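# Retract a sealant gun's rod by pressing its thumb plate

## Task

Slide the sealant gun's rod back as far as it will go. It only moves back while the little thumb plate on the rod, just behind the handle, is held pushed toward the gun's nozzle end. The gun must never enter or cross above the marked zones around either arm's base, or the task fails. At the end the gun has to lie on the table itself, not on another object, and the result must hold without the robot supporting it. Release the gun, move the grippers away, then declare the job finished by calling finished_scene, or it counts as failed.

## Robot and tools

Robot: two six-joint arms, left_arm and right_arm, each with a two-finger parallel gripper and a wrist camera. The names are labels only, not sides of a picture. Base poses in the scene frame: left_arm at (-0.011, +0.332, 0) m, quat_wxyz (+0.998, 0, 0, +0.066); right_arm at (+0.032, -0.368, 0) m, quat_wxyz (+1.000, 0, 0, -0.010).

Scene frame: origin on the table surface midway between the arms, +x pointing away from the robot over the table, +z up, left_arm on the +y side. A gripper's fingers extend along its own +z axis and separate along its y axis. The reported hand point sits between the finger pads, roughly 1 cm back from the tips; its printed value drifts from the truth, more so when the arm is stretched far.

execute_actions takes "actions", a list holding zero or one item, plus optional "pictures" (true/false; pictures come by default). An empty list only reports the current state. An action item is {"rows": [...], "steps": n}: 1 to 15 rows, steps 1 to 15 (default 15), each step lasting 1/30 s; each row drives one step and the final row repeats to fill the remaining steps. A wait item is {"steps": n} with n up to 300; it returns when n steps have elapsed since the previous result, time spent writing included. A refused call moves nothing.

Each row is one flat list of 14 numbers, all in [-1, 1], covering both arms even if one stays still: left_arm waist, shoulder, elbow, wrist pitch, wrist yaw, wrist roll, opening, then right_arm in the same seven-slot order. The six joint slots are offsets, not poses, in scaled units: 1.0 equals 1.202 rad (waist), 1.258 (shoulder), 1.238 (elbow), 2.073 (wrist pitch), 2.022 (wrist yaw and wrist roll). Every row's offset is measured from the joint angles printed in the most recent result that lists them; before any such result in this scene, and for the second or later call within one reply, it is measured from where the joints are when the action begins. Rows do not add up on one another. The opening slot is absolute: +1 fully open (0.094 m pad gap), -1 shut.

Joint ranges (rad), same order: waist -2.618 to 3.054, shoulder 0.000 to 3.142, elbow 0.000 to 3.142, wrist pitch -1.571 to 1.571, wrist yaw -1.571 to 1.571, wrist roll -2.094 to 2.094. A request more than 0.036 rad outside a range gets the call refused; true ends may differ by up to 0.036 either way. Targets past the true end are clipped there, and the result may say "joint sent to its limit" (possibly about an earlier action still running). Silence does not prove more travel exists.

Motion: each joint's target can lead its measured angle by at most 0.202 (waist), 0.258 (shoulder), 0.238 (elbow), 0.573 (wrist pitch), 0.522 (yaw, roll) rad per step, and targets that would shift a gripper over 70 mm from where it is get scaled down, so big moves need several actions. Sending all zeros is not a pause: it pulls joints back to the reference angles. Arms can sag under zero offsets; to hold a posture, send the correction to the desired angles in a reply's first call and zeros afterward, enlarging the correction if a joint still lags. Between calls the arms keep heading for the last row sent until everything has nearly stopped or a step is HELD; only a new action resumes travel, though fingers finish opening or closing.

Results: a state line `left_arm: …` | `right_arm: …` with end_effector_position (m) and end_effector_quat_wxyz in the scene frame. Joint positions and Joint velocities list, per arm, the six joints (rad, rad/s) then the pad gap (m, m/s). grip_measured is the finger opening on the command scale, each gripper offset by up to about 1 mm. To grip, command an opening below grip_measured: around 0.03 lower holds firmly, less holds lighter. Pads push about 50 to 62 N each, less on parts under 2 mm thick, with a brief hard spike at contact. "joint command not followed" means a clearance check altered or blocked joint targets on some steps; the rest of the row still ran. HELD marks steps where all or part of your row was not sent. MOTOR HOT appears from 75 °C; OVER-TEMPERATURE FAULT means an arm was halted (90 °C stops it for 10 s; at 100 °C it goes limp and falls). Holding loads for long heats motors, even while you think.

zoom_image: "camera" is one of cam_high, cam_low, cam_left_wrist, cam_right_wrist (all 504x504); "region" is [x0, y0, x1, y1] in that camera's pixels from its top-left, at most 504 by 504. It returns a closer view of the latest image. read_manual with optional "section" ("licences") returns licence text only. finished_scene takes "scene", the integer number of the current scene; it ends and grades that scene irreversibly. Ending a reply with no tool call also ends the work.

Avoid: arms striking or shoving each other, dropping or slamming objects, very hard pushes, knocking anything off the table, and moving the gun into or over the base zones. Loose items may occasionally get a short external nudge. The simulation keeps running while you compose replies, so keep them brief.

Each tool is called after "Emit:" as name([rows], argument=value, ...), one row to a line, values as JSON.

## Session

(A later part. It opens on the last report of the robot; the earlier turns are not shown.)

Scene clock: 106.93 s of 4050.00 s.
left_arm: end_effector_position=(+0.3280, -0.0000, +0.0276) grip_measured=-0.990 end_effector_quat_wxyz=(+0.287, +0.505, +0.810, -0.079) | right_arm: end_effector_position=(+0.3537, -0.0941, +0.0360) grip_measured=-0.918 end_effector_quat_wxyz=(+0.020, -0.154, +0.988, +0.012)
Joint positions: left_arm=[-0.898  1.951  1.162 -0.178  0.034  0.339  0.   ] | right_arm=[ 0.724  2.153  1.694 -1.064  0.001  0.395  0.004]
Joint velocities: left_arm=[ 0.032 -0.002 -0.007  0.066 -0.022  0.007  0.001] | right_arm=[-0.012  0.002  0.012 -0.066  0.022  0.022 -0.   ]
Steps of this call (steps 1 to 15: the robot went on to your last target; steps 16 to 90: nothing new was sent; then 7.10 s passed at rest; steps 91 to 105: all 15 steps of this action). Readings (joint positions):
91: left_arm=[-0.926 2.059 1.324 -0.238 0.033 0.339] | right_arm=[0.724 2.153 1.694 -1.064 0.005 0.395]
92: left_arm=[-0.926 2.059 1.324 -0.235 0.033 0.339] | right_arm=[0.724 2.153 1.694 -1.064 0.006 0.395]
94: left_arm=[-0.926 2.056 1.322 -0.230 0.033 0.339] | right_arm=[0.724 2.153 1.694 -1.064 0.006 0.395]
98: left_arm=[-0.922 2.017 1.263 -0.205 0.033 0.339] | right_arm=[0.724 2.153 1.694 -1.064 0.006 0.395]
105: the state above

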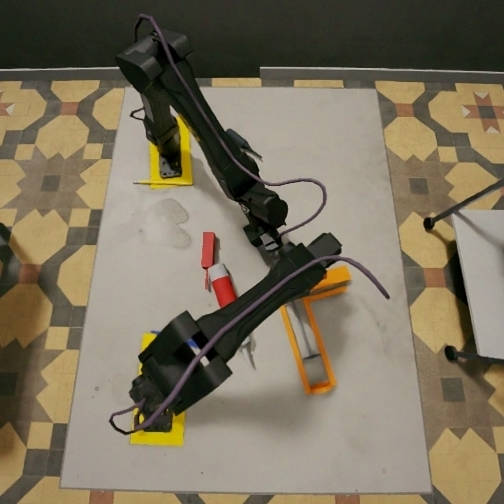

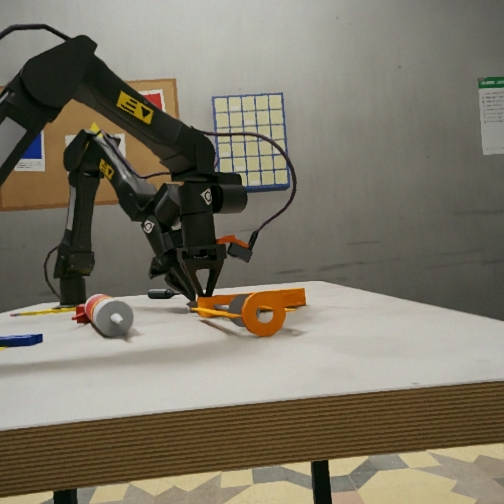

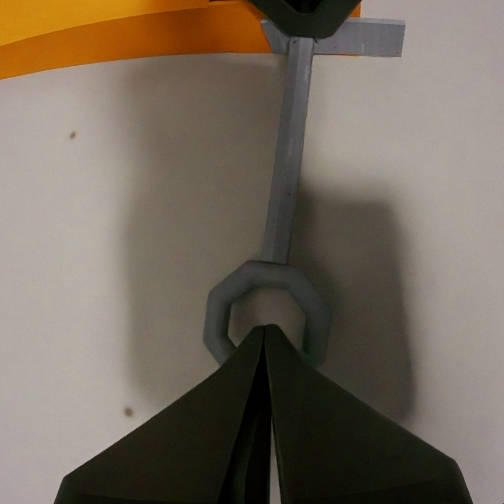

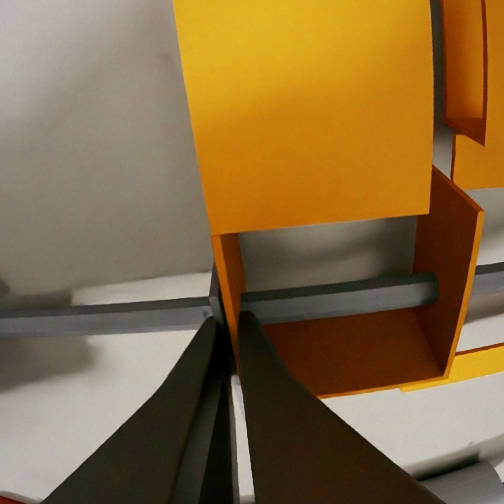

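Emit:
execute_actions([
  {"rows":[[0,0,-0.025,0,0,0,-1,0,0,0,0,0,0,-0.97],[0,0,-0.025,0,0,0,-1,0,0,0,0,0,0,-0.97],[0,0,-0.025,0,0,0,-1,0,0,0,0,0,0,-0.97],[0,0,-0.055,0.01,0,0,-1,0,0,0,0,0,0,-0.97]]},
])

Scene clock: 114.13 s of 4050.00 s.
left_arm: end_effector_position=(+0.3288, -0.0003, +0.0249) grip_measured=-0.990 end_effector_quat_wxyz=(+0.299, +0.503, +0.807, -0.081) | right_arm: end_effector_position=(+0.3536, -0.0939, +0.0360) grip_measured=-0.918 end_effector_quat_wxyz=(+0.020, -0.154, +0.988, +0.013)
Joint positions: left_arm=[-0.897  1.951  1.132 -0.123  0.034  0.339  0.   ] | right_arm=[ 0.724  2.153  1.694 -1.064 -0.     0.395  0.004]
Joint velocities: left_arm=[-0.002 -0.017  0.002 -0.037  0.066  0.022 -0.003] | right_arm=[-0.002 -0.007 -0.002 -0.022 -0.007 -0.037 -0.   ]
Steps of this call (steps 1 to 15: the robot went on to your last target; steps 16 to 90: nothing new was sent; then 3.70 s passed at rest; steps 91 to 105: all 15 steps of this action). Readings (joint positions):
91: left_arm=[-0.897 1.951 1.161 -0.175 0.034 0.339] | right_arm=[0.724 2.153 1.694 -1.064 0.001 0.395]
92: left_arm=[-0.897 1.951 1.161 -0.175 0.034 0.339] | right_arm=[0.724 2.153 1.694 -1.064 0.001 0.395]
94: left_arm=[-0.897 1.951 1.155 -0.169 0.034 0.339] | right_arm=[0.724 2.153 1.694 -1.064 0.001 0.395]
98: left_arm=[-0.897 1.951 1.133 -0.133 0.034 0.339] | right_arm=[0.724 2.153 1.694 -1.064 -0.001 0.395]
105: the state above

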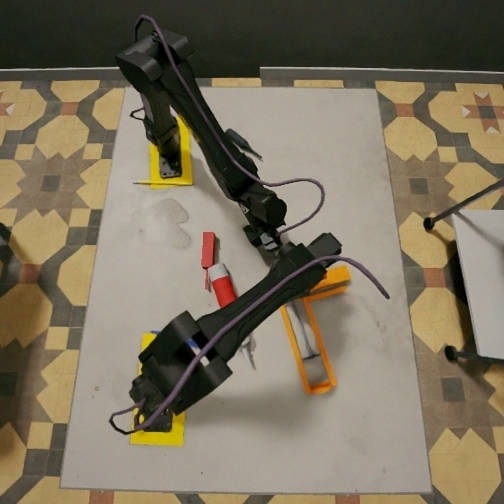

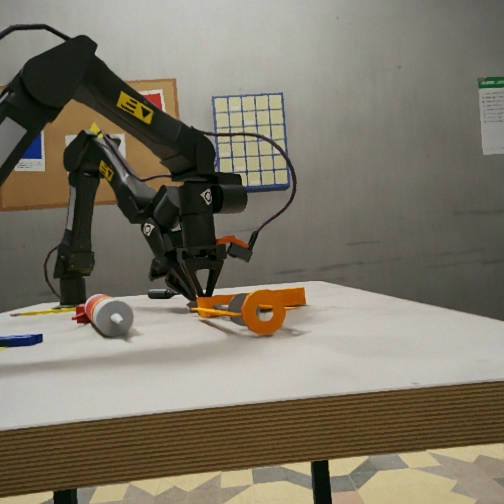

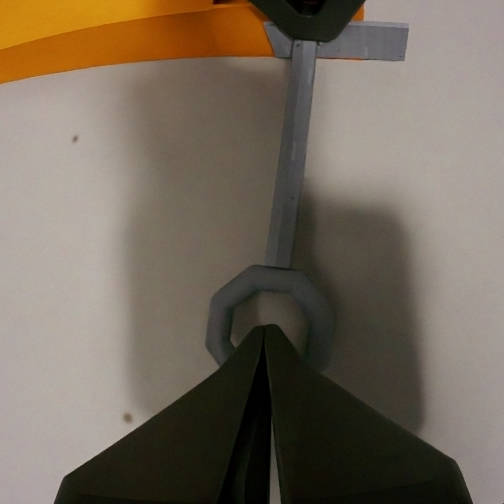

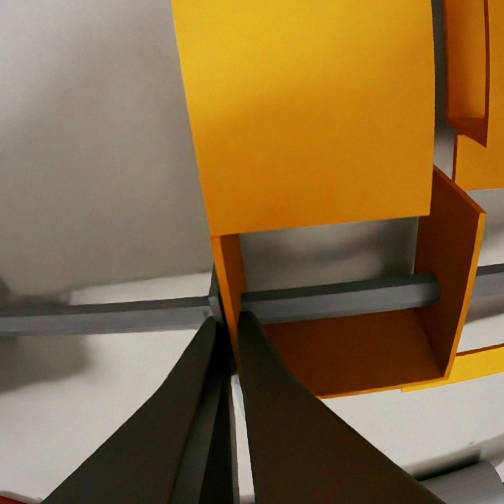

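Emit:
execute_actions([
  {"rows":[[0,0.03,-0.02,-0.02,0,0,-1,0,0,0,0,0,0,-0.97],[0,0.03,-0.02,-0.02,0,0,-1,0,0,0,0,0,0,-0.97],[0,0.05,-0.02,-0.02,0,0,-1,0,0,0,0,0,0,-0.97]]},
])

Scene clock: 119.40 s of 4050.00 s.
left_arm: end_effector_position=(+0.3307, -0.0017, +0.0144) grip_measured=-0.990 end_effector_quat_wxyz=(+0.297, +0.503, +0.808, -0.080) | right_arm: end_effector_position=(+0.3532, -0.0931, +0.0359) grip_measured=-0.918 end_effector_quat_wxyz=(+0.019, -0.156, +0.988, +0.015)
Joint positions: left_arm=[-0.897  1.982  1.132 -0.096  0.032  0.339  0.   ] | right_arm=[ 0.724  2.154  1.694 -1.063 -0.005  0.391  0.004]
Joint velocities: left_arm=[-0.007 -0.007 -0.007  0.007  0.081 -0.007  0.   ] | right_arm=[ 0.002  0.002  0.007  0.051 -0.007 -0.037 -0.001]
Steps of this call (steps 1 to 15: the robot went on to your last target; steps 16 to 90: nothing new was sent; then 1.77 s passed at rest; steps 91 to 105: all 15 steps of this action). Readings (joint positions):
91: left_arm=[-0.897 1.952 1.132 -0.123 0.034 0.339] | right_arm=[0.724 2.153 1.694 -1.064 -0.000 0.395]
92: left_arm=[-0.897 1.954 1.132 -0.121 0.034 0.339] | right_arm=[0.724 2.153 1.694 -1.064 -0.000 0.395]
94: left_arm=[-0.897 1.965 1.132 -0.112 0.034 0.339] | right_arm=[0.724 2.153 1.694 -1.064 -0.001 0.394]
98: left_arm=[-0.897 1.982 1.132 -0.096 0.032 0.339] | right_arm=[0.724 2.154 1.694 -1.063 -0.005 0.392]
105: the state above

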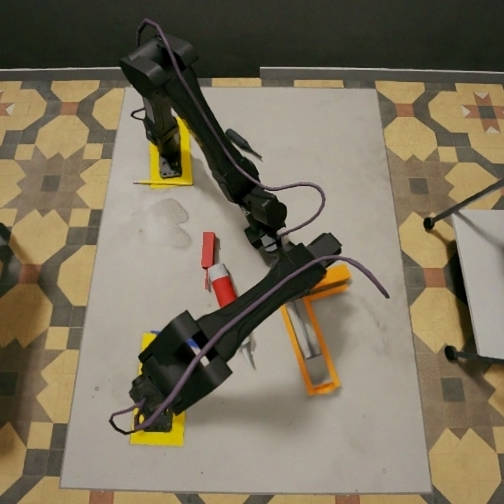

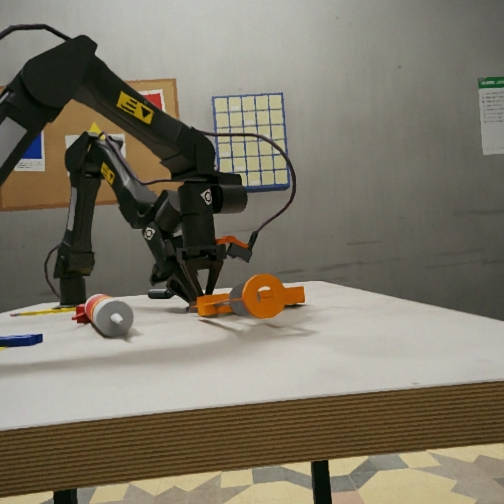

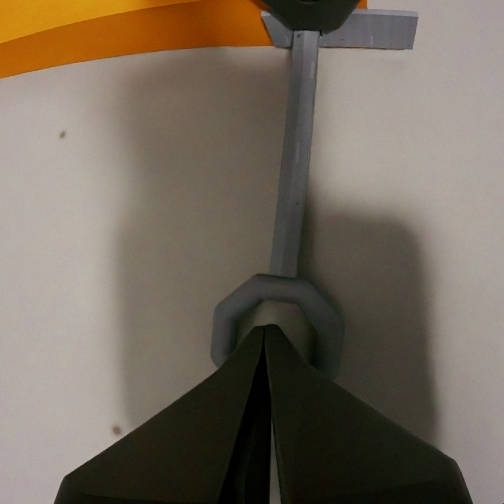

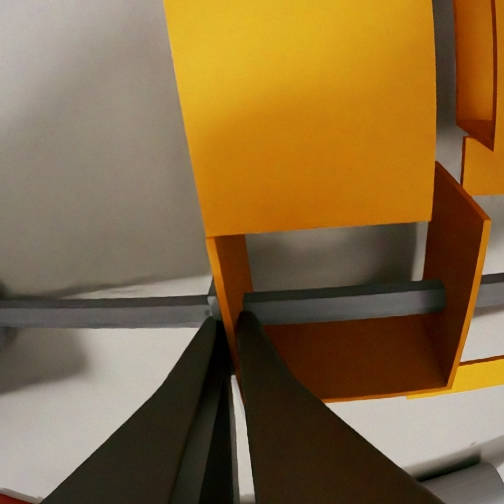

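Emit:
execute_actions([
  {"rows":[[0.008,-0.02,-0.038,0,0,0,-1,0,0,0,0,0,0,-0.97],[0.008,-0.02,-0.038,0,0,0,-1,0,0,0,0,0,0,-0.97],[0.015,-0.042,-0.076,0.005,0,0,-1,0,0,0,0,0,0,-0.97],[0.015,-0.042,-0.076,0.005,0,0,-1,0,0,0,0,0,0,-0.97],[0.022,-0.064,-0.114,0.01,0,0,-1,0,0,0,0,0,0,-0.97],[0.022,-0.064,-0.114,0.01,0,0,-1,0,0,0,0,0,0,-0.97],[0.03,-0.088,-0.152,0.015,0,0,-1,0,0,0,0,0,0,-0.97]]},
])

Scene clock: 130.67 s of 4050.00 s.
left_arm: end_effector_position=(+0.3136, +0.0305, +0.0131) grip_measured=-0.990 end_effector_quat_wxyz=(+0.300, +0.492, +0.814, -0.078) | right_arm: end_effector_position=(+0.3526, -0.0928, +0.0358) grip_measured=-0.918 end_effector_quat_wxyz=(+0.018, -0.156, +0.987, +0.016)
Joint positions: left_arm=[-0.87   1.874  0.965 -0.033  0.035  0.339  0.   ] | right_arm=[ 0.724  2.154  1.694 -1.064 -0.009  0.39   0.004]
Joint velocities: left_arm=[ 0.007 -0.002 -0.007 -0.051 -0.037 -0.081 -0.001] | right_arm=[-0.007  0.007 -0.017 -0.051  0.11  -0.022 -0.   ]
Steps of this call (steps 1 to 15: the robot went on to your last target; steps 16 to 90: nothing new was sent; then 7.77 s passed at rest; steps 91 to 105: all 15 steps of this action). Readings (joint positions):
91: left_arm=[-0.897 1.980 1.130 -0.091 0.032 0.339] | right_arm=[0.724 2.154 1.694 -1.063 -0.005 0.391]
92: left_arm=[-0.897 1.976 1.126 -0.084 0.031 0.339] | right_arm=[0.724 2.154 1.694 -1.064 -0.005 0.390]
94: left_arm=[-0.895 1.954 1.102 -0.060 0.031 0.339] | right_arm=[0.724 2.154 1.694 -1.065 -0.004 0.390]
98: left_arm=[-0.885 1.890 1.018 -0.026 0.034 0.339] | right_arm=[0.724 2.154 1.694 -1.064 -0.009 0.390]
105: the state above

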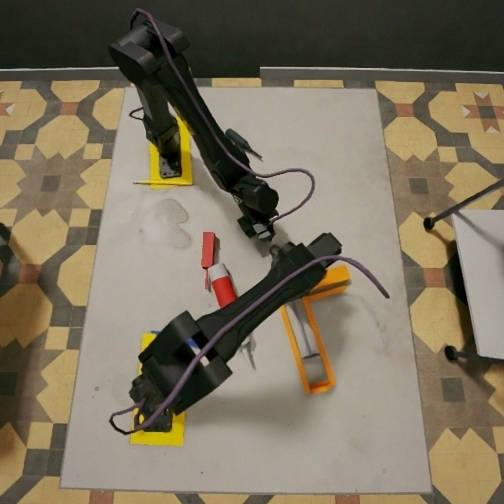

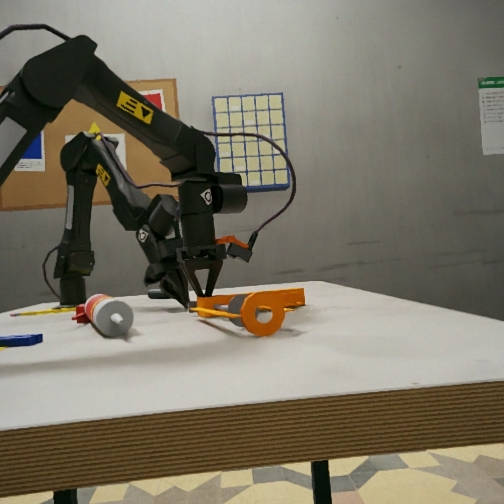

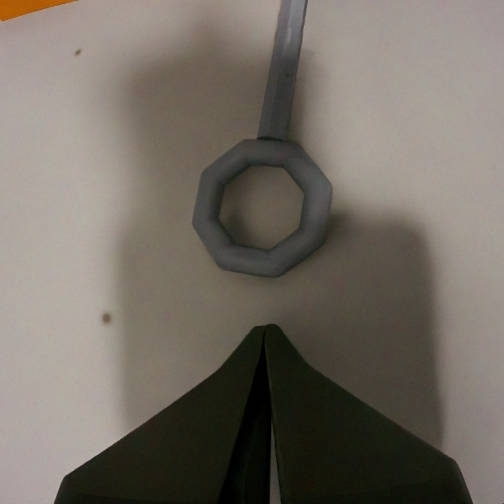

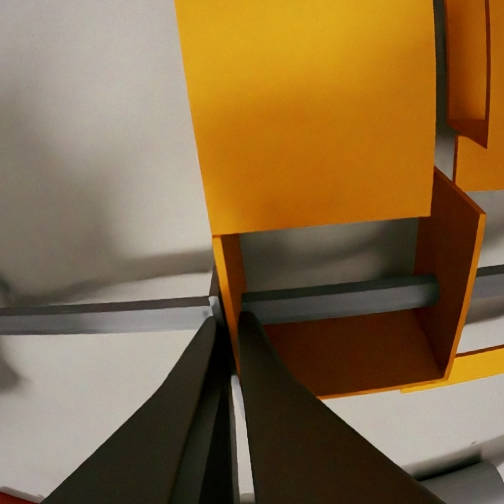

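Emit:
execute_actions([
  {"rows":[[0,0,0,0,0,0,0.3,0,0,0,0,0,0,-0.97],[0,0,0,0,0,0,0.3,0,0,0,0,0,0,-0.97],[0,0,0,0,0,0,0.3,0,0,0,0,0,0,-0.97],[-0.009,0.032,0.058,-0.019,0,0,0.3,0,0,0,0,0,0,-0.97],[-0.009,0.032,0.058,-0.019,0,0,0.3,0,0,0,0,0,0,-0.97],[-0.017,0.066,0.116,-0.037,0,0,0.3,0,0,0,0,0,0,-0.97],[-0.017,0.066,0.116,-0.037,0,0,0.3,0,0,0,0,0,0,-0.97],[-0.026,0.1,0.174,-0.056,0,0,0.3,0,0,0,0,0,0,-0.97],[-0.026,0.1,0.174,-0.056,0,0,0.3,0,0,0,0,0,0,-0.97],[-0.034,0.135,0.232,-0.074,0,0,0.3,0,0,0,0,0,0,-0.97],[-0.034,0.135,0.232,-0.074,0,0,0.3,0,0,0,0,0,0,-0.97],[-0.043,0.168,0.29,-0.093,0,0,0.3,0,0,0,0,0,0,-0.97]]},
])

Scene clock: 146.47 s of 4050.00 s.
left_arm: end_effector_position=(+0.3496, -0.0212, +0.0186) grip_measured=+0.297 end_effector_quat_wxyz=(+0.294, +0.505, +0.808, -0.079) | right_arm: end_effector_position=(+0.3573, -0.1016, +0.0358) grip_measured=-0.917 end_effector_quat_wxyz=(+0.018, -0.150, +0.989, +0.008)
Joint positions: left_arm=[-0.899  2.062  1.28  -0.17   0.032  0.34   0.061] | right_arm=[ 0.707  2.154  1.694 -1.072  0.005  0.386  0.004]
Joint velocities: left_arm=[-0.012  0.193  0.276 -0.227 -0.095 -0.154 -0.   ] | right_arm=[-0.115 -0.017  0.002 -0.007  0.066  0.066  0.   ]
Steps of this call (steps 1 to 15: the robot went on to your last target; steps 16 to 90: nothing new was sent; then 12.30 s passed at rest; steps 91 to 105: all 15 steps of this action). Readings (joint positions):
91: left_arm=[-0.870 1.874 0.965 -0.033 0.035 0.339] | right_arm=[0.724 2.154 1.694 -1.064 -0.009 0.390]
92: left_arm=[-0.870 1.874 0.965 -0.028 0.034 0.339] | right_arm=[0.724 2.154 1.694 -1.064 -0.009 0.390]
94: left_arm=[-0.870 1.876 0.972 -0.019 0.032 0.339] | right_arm=[0.724 2.154 1.694 -1.064 -0.009 0.390]
98: left_arm=[-0.876 1.937 1.072 -0.062 0.032 0.339] | right_arm=[0.724 2.154 1.694 -1.064 -0.009 0.390]
105: the state above

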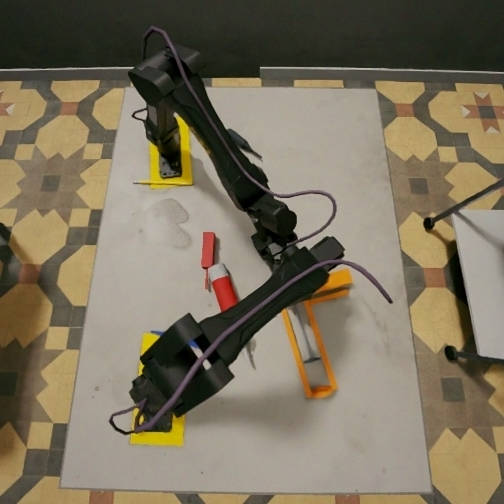

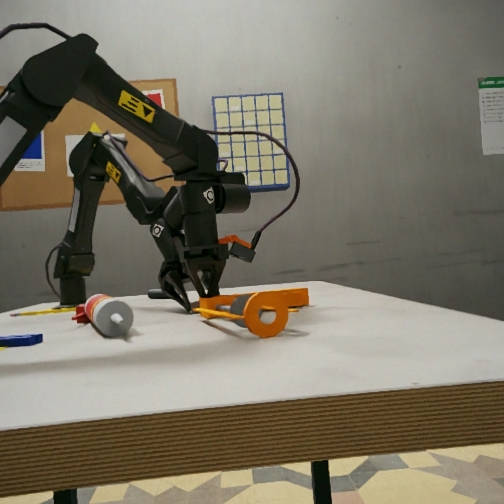

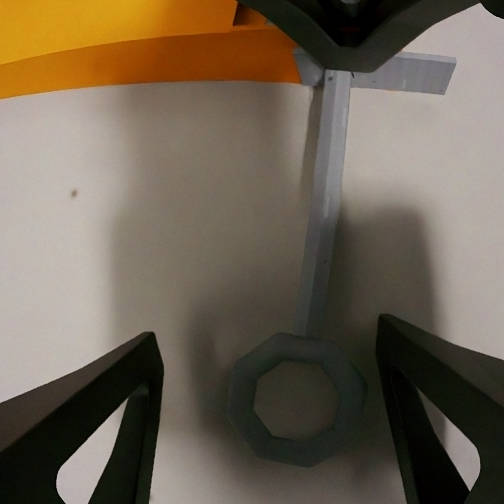

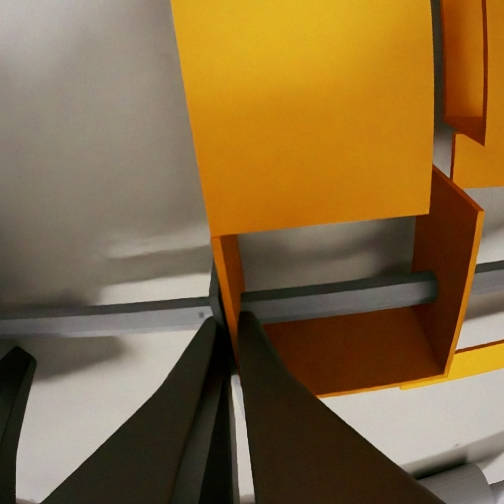

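Emit:
execute_actions([
  {"rows":[[-0.01,-0.01,-0.03,0,0,0,0.3,0,0,0,0,0,0,-0.97],[-0.01,-0.01,-0.03,0,0,0,0.3,0,0,0,0,0,0,-0.97],[-0.01,-0.01,-0.03,0,0,0,0.3,0,0,0,0,0,0,-0.97],[-0.01,-0.01,-0.03,0,0,0,0.3,0,0,0,0,0,0,-0.97]]},
])

Scene clock: 155.50 s of 4050.00 s.
left_arm: end_effector_position=(+0.3484, -0.0202, +0.0184) grip_measured=+0.297 end_effector_quat_wxyz=(+0.294, +0.505, +0.808, -0.079) | right_arm: end_effector_position=(+0.3583, -0.1031, +0.0358) grip_measured=-0.917 end_effector_quat_wxyz=(+0.019, -0.149, +0.989, +0.005)
Joint positions: left_arm=[-0.899  2.058  1.271 -0.166  0.032  0.34   0.061] | right_arm=[ 0.705  2.154  1.694 -1.073  0.01   0.386  0.004]
Joint velocities: left_arm=[-0.002  0.002 -0.012  0.051  0.007 -0.095  0.   ] | right_arm=[-0.007 -0.007 -0.007 -0.022 -0.095 -0.022  0.   ]
Steps of this call (steps 1 to 30: the robot went on to your last target; steps 31 to 90: nothing new was sent; then 5.53 s passed at rest; steps 91 to 105: all 15 steps of this action). Readings (joint positions):
91: left_arm=[-0.899 2.066 1.291 -0.191 0.032 0.340] | right_arm=[0.705 2.154 1.694 -1.073 0.009 0.386]
92: left_arm=[-0.899 2.063 1.284 -0.182 0.032 0.340] | right_arm=[0.705 2.154 1.694 -1.073 0.010 0.386]
94: left_arm=[-0.899 2.059 1.276 -0.173 0.032 0.340] | right_arm=[0.705 2.154 1.694 -1.073 0.010 0.386]
98: left_arm=[-0.899 2.058 1.272 -0.167 0.032 0.340] | right_arm=[0.705 2.154 1.694 -1.073 0.010 0.386]
105: the state above

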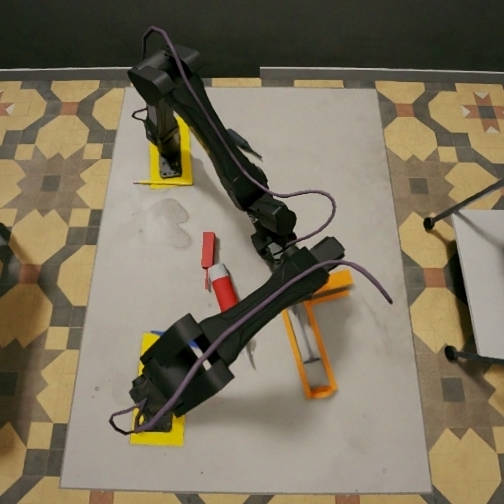

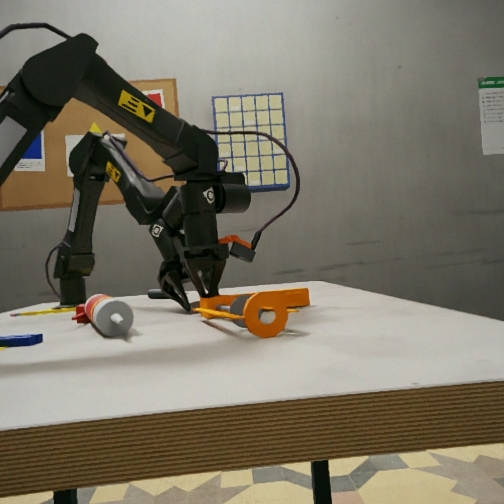

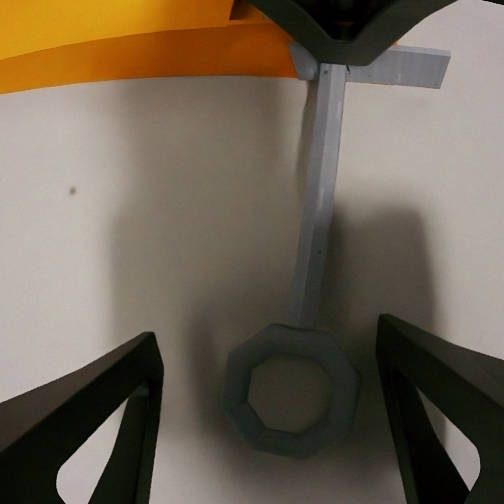

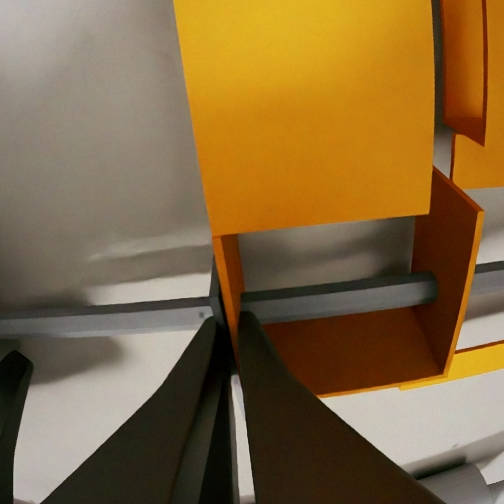

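Emit:
execute_actions([
  {"rows":[[-0.025,0,0,0,0,0,-0.95,0,0,0,0,0,0,-0.97]]},
])

Scene clock: 162.63 s of 4050.00 s.
left_arm: end_effector_position=(+0.3442, -0.0242, +0.0182) grip_measured=-0.276 end_effector_quat_wxyz=(+0.294, +0.513, +0.803, -0.076) | right_arm: end_effector_position=(+0.3590, -0.1036, +0.0358) grip_measured=-0.917 end_effector_quat_wxyz=(+0.019, -0.150, +0.988, +0.006)
Joint positions: left_arm=[-0.914  2.058  1.271 -0.167  0.023  0.35   0.034] | right_arm=[ 0.702  2.154  1.694 -1.072  0.009  0.38   0.004]
Joint velocities: left_arm=[-0.022  0.017 -0.002  0.051 -0.022 -0.022 -0.   ] | right_arm=[ 0.002 -0.007 -0.007 -0.081 -0.022  0.007 -0.001]
Steps of this call (steps 1 to 15: the robot went on to your last target; steps 16 to 90: nothing new was sent; then 3.63 s passed at rest; steps 91 to 105: all 15 steps of this action). Readings (joint positions):
91: left_arm=[-0.901 2.058 1.271 -0.166 0.032 0.340] | right_arm=[0.705 2.154 1.694 -1.073 0.010 0.386]
92: left_arm=[-0.903 2.058 1.271 -0.167 0.035 0.340] | right_arm=[0.705 2.154 1.694 -1.072 0.010 0.386]
94: left_arm=[-0.912 2.058 1.271 -0.167 0.026 0.350] | right_arm=[0.704 2.154 1.694 -1.072 0.010 0.382]
98: left_arm=[-0.914 2.058 1.271 -0.167 0.023 0.350] | right_arm=[0.702 2.154 1.694 -1.072 0.009 0.380]
105: the state above

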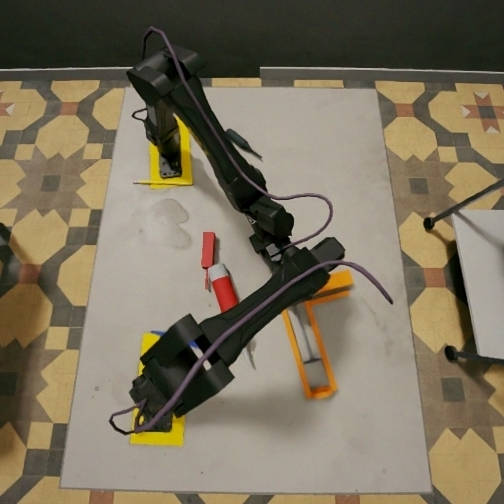

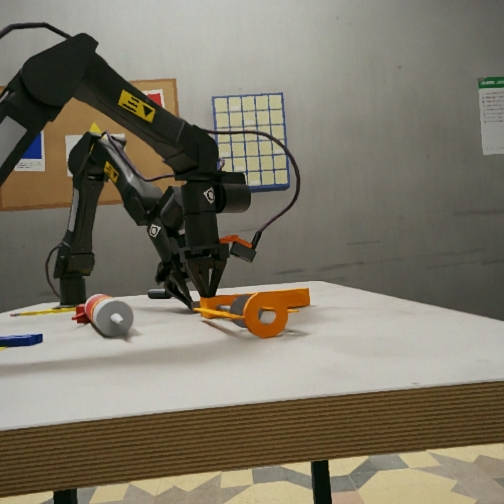

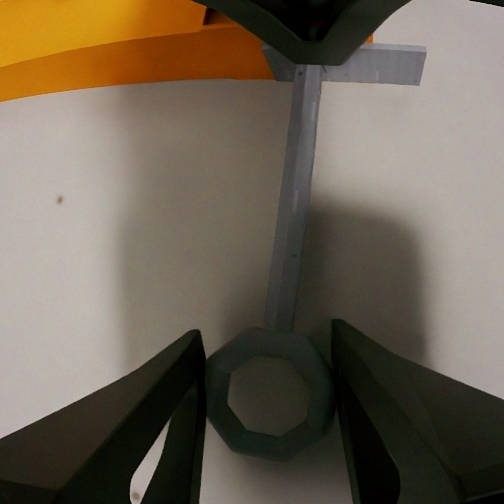

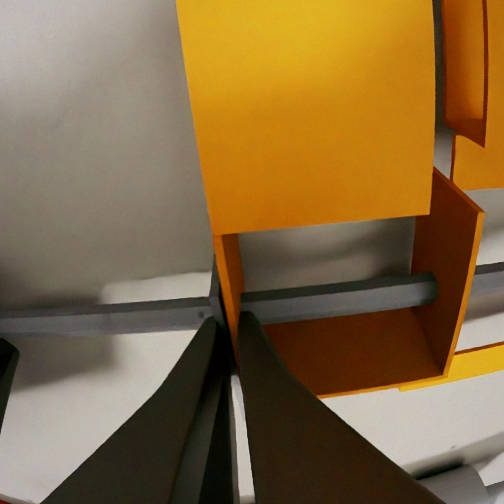

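Emit:
execute_actions([
  {"rows":[[0.008,-0.022,-0.038,0.005,0,0,-0.95,0,0,0,0,0,0,-0.97],[0.008,-0.022,-0.038,0.005,0,0,-0.95,0,0,0,0,0,0,-0.97],[0.015,-0.045,-0.076,0.012,0,0,-0.95,0,0,0,0,0,0,-0.97],[0.015,-0.045,-0.076,0.012,0,0,-0.95,0,0,0,0,0,0,-0.97],[0.022,-0.068,-0.114,0.018,0,0,-0.95,0,0,0,0,0,0,-0.97],[0.022,-0.068,-0.114,0.018,0,0,-0.95,0,0,0,0,0,0,-0.97],[0.03,-0.092,-0.152,0.025,0,0,-0.95,0,0,0,0,0,0,-0.97]]},
])

Scene clock: 170.37 s of 4050.00 s.
left_arm: end_effector_position=(+0.3309, +0.0010, +0.0181) grip_measured=-0.276 end_effector_quat_wxyz=(+0.306, +0.511, +0.800, -0.071) | right_arm: end_effector_position=(+0.3508, -0.0911, +0.0360) grip_measured=-0.917 end_effector_quat_wxyz=(+0.009, -0.158, +0.987, +0.029)
Joint positions: left_arm=[-0.898  1.964  1.112 -0.081  0.019  0.367  0.034] | right_arm=[ 0.717  2.154  1.694 -1.065 -0.041  0.38   0.004]
Joint velocities: left_arm=[ 0.002 -0.012 -0.007  0.037 -0.007  0.022  0.   ] | right_arm=[ 0.012 -0.002  0.002 -0.081 -0.037 -0.051 -0.   ]
Steps of this call (steps 1 to 15: the robot went on to your last target; steps 16 to 90: nothing new was sent; then 4.23 s passed at rest; steps 91 to 105: all 15 steps of this action). Readings (joint positions):
91: left_arm=[-0.914 2.057 1.268 -0.164 0.023 0.351] | right_arm=[0.702 2.154 1.694 -1.072 0.009 0.380]
92: left_arm=[-0.914 2.054 1.261 -0.157 0.021 0.356] | right_arm=[0.702 2.154 1.694 -1.072 0.008 0.380]
94: left_arm=[-0.914 2.040 1.233 -0.132 0.020 0.360] | right_arm=[0.702 2.154 1.694 -1.072 -0.005 0.380]
98: left_arm=[-0.906 1.987 1.146 -0.087 0.019 0.362] | right_arm=[0.712 2.154 1.694 -1.071 -0.032 0.380]
105: the state above

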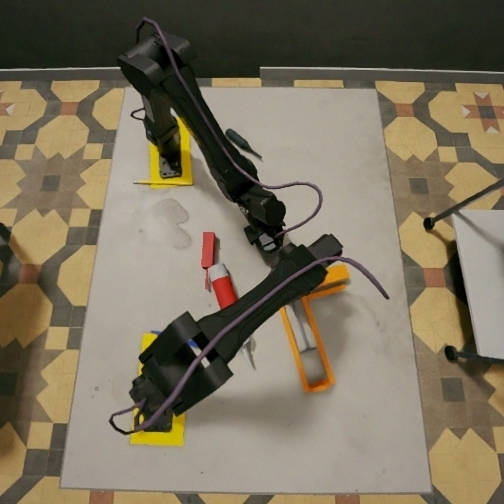

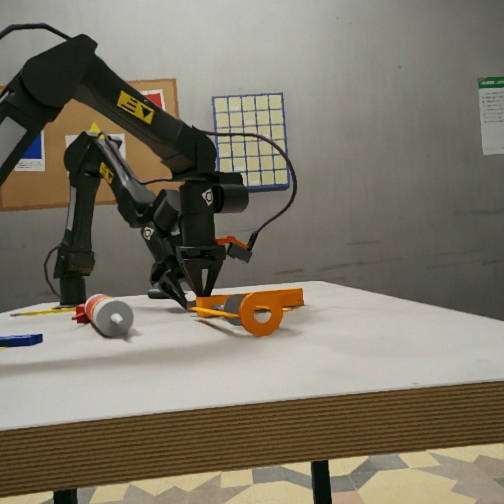

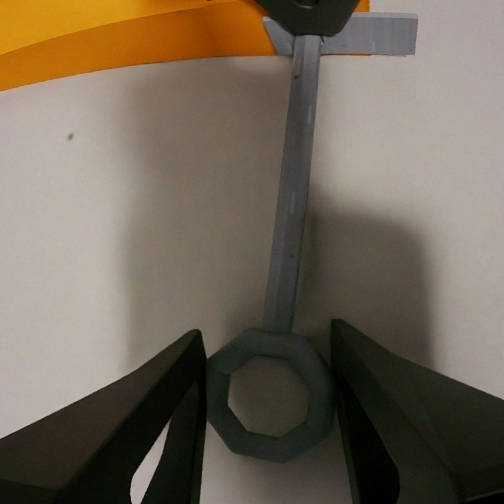

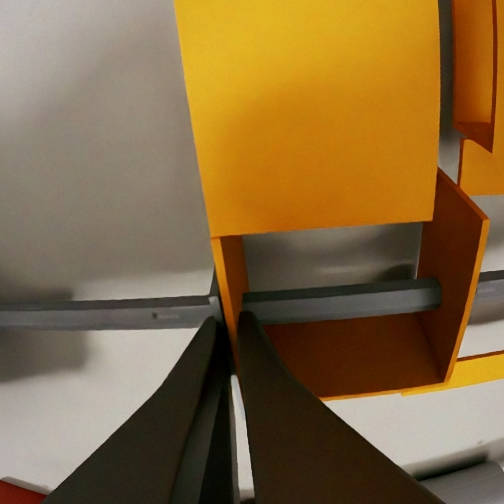

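Emit:
execute_actions([
  {"rows":[[0.013,-0.03,-0.044,0.007,0,0,-0.95,-0.01,0,0,0,0.02,0,-0.97],[0.013,-0.03,-0.044,0.007,0,0,-0.95,-0.01,0,0,0,0.02,0,-0.97],[0.026,-0.062,-0.087,0.015,0,0,-0.95,-0.01,0,0,0,0.03,0,-0.97],[0.026,-0.062,-0.087,0.015,0,0,-0.95,-0.01,0,0,0,0.03,0,-0.97],[0.04,-0.092,-0.13,0.022,0,0,-0.95,-0.01,0,0,0,0.03,0,-0.97],[0.04,-0.092,-0.13,0.022,0,0,-0.95,-0.01,0,0,0,0.03,0,-0.97],[0.053,-0.123,-0.174,0.03,0,0,-0.95,-0.01,0,0,0,0.03,0,-0.97],[0.053,-0.123,-0.174,0.03,0,0,-0.95,-0.01,0,0,0,0.03,0,-0.97],[0.066,-0.154,-0.218,0.037,0,0,-0.95,-0.01,0,0,0,0.03,0,-0.97]]},
])

Scene clock: 184.47 s of 4050.00 s.
left_arm: end_effector_position=(+0.3109, +0.0529, +0.0193) grip_measured=-0.286 end_effector_quat_wxyz=(+0.318, +0.500, +0.803, -0.061) | right_arm: end_effector_position=(+0.3495, -0.0888, +0.0371) grip_measured=-0.917 end_effector_quat_wxyz=(+0.009, -0.161, +0.986, +0.033)
Joint positions: left_arm=[-0.84   1.796  0.868  0.016  0.025  0.399  0.034] | right_arm=[ 0.72   2.151  1.694 -1.064 -0.048  0.377  0.004]
Joint velocities: left_arm=[-0.007 -0.002 -0.012  0.007  0.007 -0.037  0.   ] | right_arm=[ 0.002 -0.012  0.012 -0.037  0.081 -0.007 -0.001]
Steps of this call (steps 1 to 15: the robot went on to your last target; steps 16 to 90: nothing new was sent; then 10.60 s passed at rest; steps 91 to 105: all 15 steps of this action). Readings (joint positions):
91: left_arm=[-0.898 1.962 1.108 -0.075 0.019 0.369] | right_arm=[0.717 2.154 1.694 -1.065 -0.041 0.380]
92: left_arm=[-0.898 1.959 1.100 -0.063 0.019 0.372] | right_arm=[0.717 2.154 1.694 -1.065 -0.042 0.380]
94: left_arm=[-0.895 1.940 1.066 -0.035 0.019 0.376] | right_arm=[0.717 2.153 1.694 -1.065 -0.044 0.380]
98: left_arm=[-0.868 1.865 0.959 -0.003 0.020 0.388] | right_arm=[0.718 2.152 1.694 -1.066 -0.047 0.380]
105: the state above

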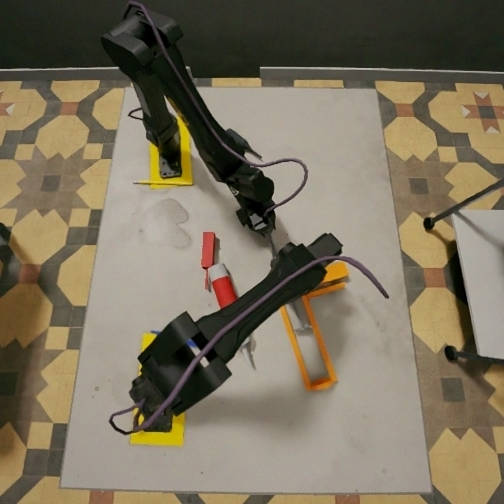

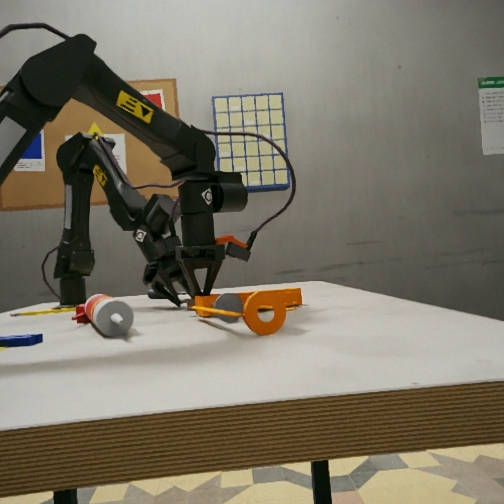

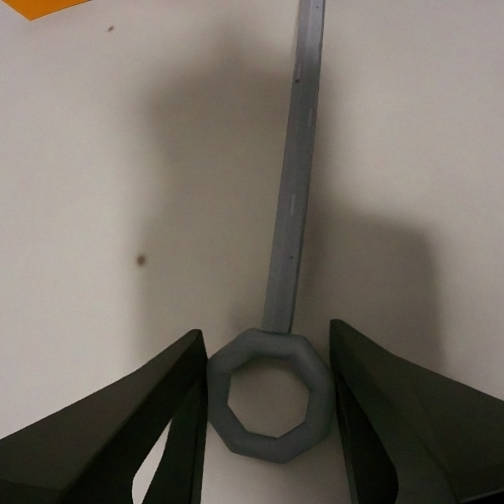

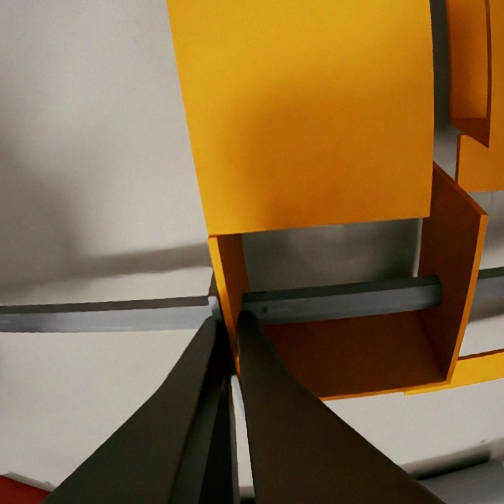

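Emit:
execute_actions([
  {"rows":[[0.014,-0.03,-0.032,0,0,0,-0.95,-0.01,0,0,0,0.02,0,-0.97],[0.014,-0.03,-0.032,0,0,0,-0.95,-0.01,0,0,0,0.02,0,-0.97],[0.028,-0.06,-0.064,0,0,0,-0.95,-0.01,0,0,0,0.03,0,-0.97],[0.028,-0.06,-0.064,0,0,0,-0.95,-0.01,0,0,0,0.03,0,-0.97],[0.043,-0.09,-0.096,0,0,0,-0.95,-0.01,0,0,0,0.03,0,-0.97],[0.043,-0.09,-0.096,0,0,0,-0.95,-0.01,0,0,0,0.03,0,-0.97],[0.057,-0.12,-0.128,0,0,0,-0.95,-0.01,0,0,0,0.03,0,-0.97],[0.057,-0.12,-0.128,0,0,0,-0.95,-0.01,0,0,0,0.03,0,-0.97],[0.071,-0.15,-0.165,0,0,0,-0.95,-0.01,0,0,0,0.03,0,-0.97]]},
])

Scene clock: 197.00 s of 4050.00 s.
left_arm: end_effector_position=(+0.2960, +0.1035, +0.0279) grip_measured=-0.946 end_effector_quat_wxyz=(+0.330, +0.473, +0.815, -0.050) | right_arm: end_effector_position=(+0.3540, -0.0912, +0.0358) grip_measured=-0.917 end_effector_quat_wxyz=(+0.017, -0.158, +0.987, +0.024)
Joint positions: left_arm=[-0.763  1.618  0.684  0.042  0.029  0.412  0.003] | right_arm=[ 0.719  2.154  1.694 -1.056 -0.023  0.381  0.004]
Joint velocities: left_arm=[ 0.012  0.017 -0.042 -0.051 -0.007 -0.11  -0.001] | right_arm=[-0.007 -0.017 -0.007 -0.051  0.125  0.022 -0.   ]
Steps of this call (steps 1 to 15: the robot went on to your last target; steps 16 to 90: nothing new was sent; then 9.03 s passed at rest; steps 91 to 105: all 15 steps of this action). Readings (joint positions):
91: left_arm=[-0.840 1.795 0.866 0.018 0.026 0.402] | right_arm=[0.720 2.151 1.694 -1.064 -0.049 0.376]
92: left_arm=[-0.840 1.793 0.861 0.025 0.026 0.405] | right_arm=[0.720 2.151 1.694 -1.064 -0.051 0.376]
94: left_arm=[-0.836 1.776 0.839 0.038 0.026 0.409] | right_arm=[0.720 2.150 1.694 -1.064 -0.051 0.376]
98: left_arm=[-0.806 1.699 0.761 0.048 0.026 0.419] | right_arm=[0.720 2.144 1.694 -1.065 -0.053 0.375]
105: the state above

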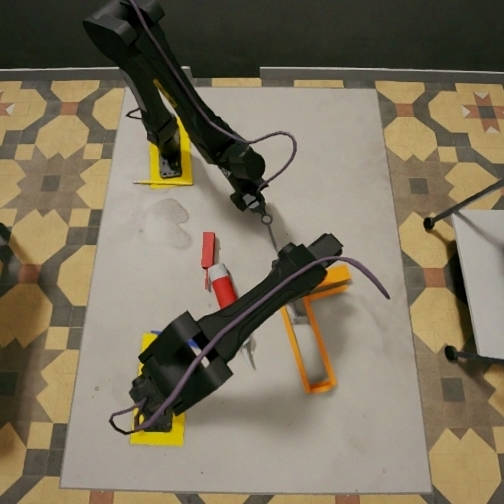

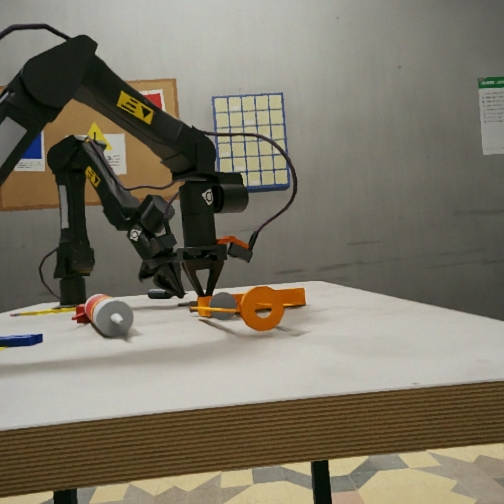

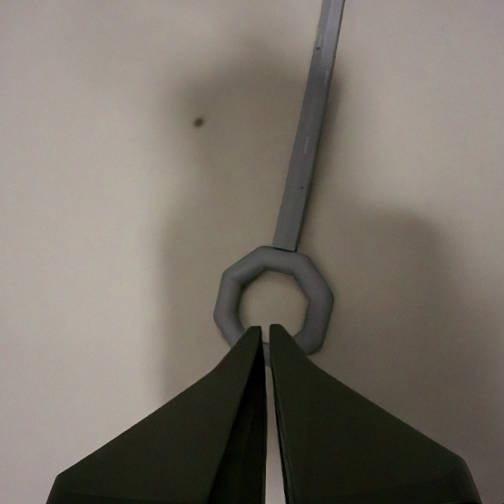

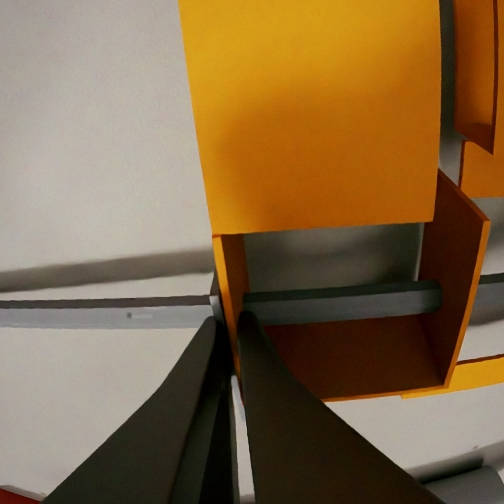

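Emit:
execute_actions([
  {"rows":[[0,0,0,0,0,0,0.3,0,0,0,0,0,0,-0.97],[0,0,0,0,0,0,0.3,0,0,0,0,0,0,-0.97],[0,0,0,0,0,0,0.3,0,0,0,0,0,0,-0.97],[0,0,0,0,0,0,0.3,0,0,0,0,0,0,-0.97],[-0.016,0.05,0.04,0,0,0,0.3,0,0,0,0,0,0,-0.97],[-0.016,0.05,0.04,0,0,0,0.3,0,0,0,0,0,0,-0.97],[-0.033,0.085,0.08,-0.008,0,0,0.3,0,0,0,0,0,0,-0.97],[-0.033,0.085,0.08,-0.008,0,0,0.3,0,0,0,0,0,0,-0.97],[-0.05,0.125,0.12,-0.014,0,0,0.3,0,0,0,0,0,0,-0.97],[-0.05,0.125,0.12,-0.014,0,0,0.3,0,0,0,0,0,0,-0.97],[-0.066,0.16,0.162,-0.02,0,0,0.3,0,0,0,0,0,0,-0.97]]},
], pictures=false)

Emit:
execute_actions([
  {"steps":12},
])

Scene clock: 211.47 s of 4050.00 s.
left_arm: end_effector_position=(+0.3145, +0.0522, +0.0194) grip_measured=+0.297 end_effector_quat_wxyz=(+0.324, +0.501, +0.800, -0.062) | right_arm: end_effector_position=(+0.3540, -0.0917, +0.0358) grip_measured=-0.917 end_effector_quat_wxyz=(+0.017, -0.158, +0.987, +0.023)
Joint positions: left_arm=[-0.834  1.803  0.867  0.037  0.029  0.408  0.061] | right_arm=[ 0.719  2.154  1.694 -1.057 -0.021  0.381  0.004]
Joint velocities: left_arm=[-0.076  0.037  0.066  0.007 -0.066 -0.037 -0.001] | right_arm=[-0.012 -0.002 -0.012 -0.022 -0.022  0.007  0.001]
Steps of this call (steps 1 to 15: the robot went on to your last target; steps 16 to 90: nothing new was sent; then 10.97 s passed at rest; steps 91 to 105: all 15 steps of this action). Readings (joint positions):
91: left_arm=[-0.763 1.618 0.683 0.038 0.029 0.409] | right_arm=[0.719 2.154 1.694 -1.057 -0.020 0.381]
92: left_arm=[-0.763 1.618 0.683 0.038 0.029 0.409] | right_arm=[0.719 2.154 1.694 -1.057 -0.021 0.381]
94: left_arm=[-0.763 1.618 0.683 0.038 0.029 0.409] | right_arm=[0.719 2.154 1.694 -1.057 -0.021 0.381]
98: left_arm=[-0.774 1.678 0.725 0.039 0.030 0.408] | right_arm=[0.719 2.154 1.694 -1.057 -0.021 0.381]
105: the state above

Scene clock: 211.87 s of 4050.00 s.
left_arm: end_effector_position=(+0.3143, +0.0517, +0.0195) grip_measured=+0.297 end_effector_quat_wxyz=(+0.324, +0.502, +0.800, -0.062) | right_arm: end_effector_position=(+0.3540, -0.0917, +0.0358) grip_measured=-0.917 end_effector_quat_wxyz=(+0.017, -0.158, +0.987, +0.023)
Joint positions: left_arm=[-0.835  1.803  0.867  0.037  0.029  0.408  0.061] | right_arm=[ 0.719  2.154  1.694 -1.057 -0.021  0.381  0.004]
Joint velocities: left_arm=[-0.022  0.017  0.012 -0.051  0.022  0.037 -0.   ] | right_arm=[ 0.002  0.002 -0.002 -0.11   0.022 -0.081  0.001]
Steps of this call (steps 1 to 12: the robot went on to your last target). Readings (joint positions):
1: left_arm=[-0.835 1.803 0.867 0.037 0.029 0.408] | right_arm=[0.719 2.154 1.694 -1.057 -0.021 0.381]
2: left_arm=[-0.835 1.803 0.867 0.037 0.029 0.408] | right_arm=[0.719 2.154 1.694 -1.057 -0.021 0.381]
4: left_arm=[-0.835 1.803 0.867 0.037 0.029 0.408] | right_arm=[0.719 2.154 1.694 -1.057 -0.021 0.381]
8: left_arm=[-0.835 1.803 0.867 0.037 0.029 0.408] | right_arm=[0.719 2.154 1.694 -1.057 -0.021 0.381]
12: the state above

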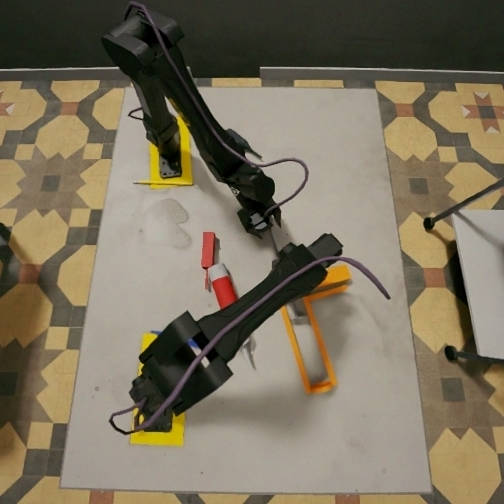

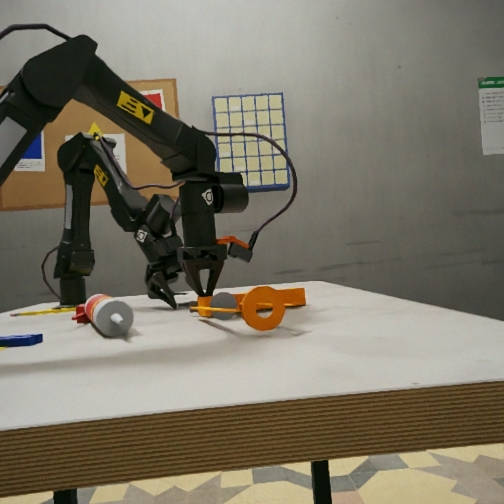

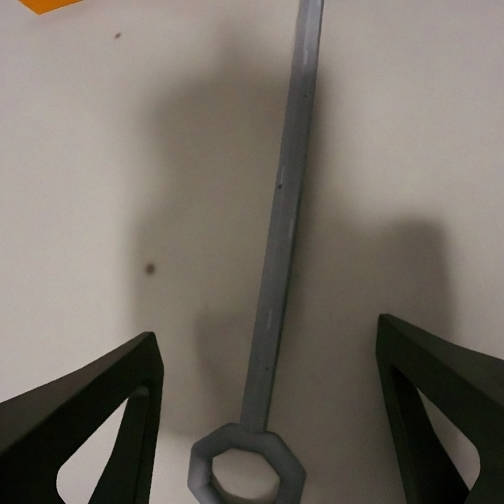

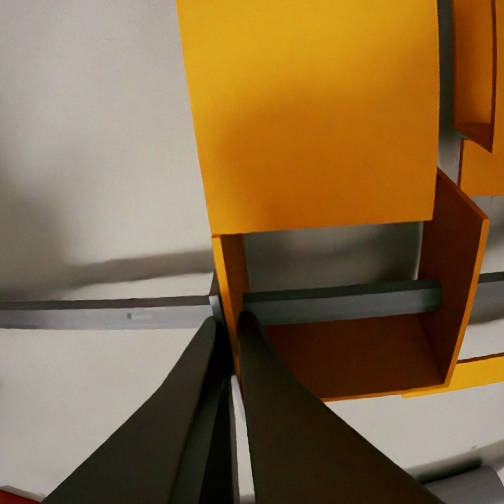

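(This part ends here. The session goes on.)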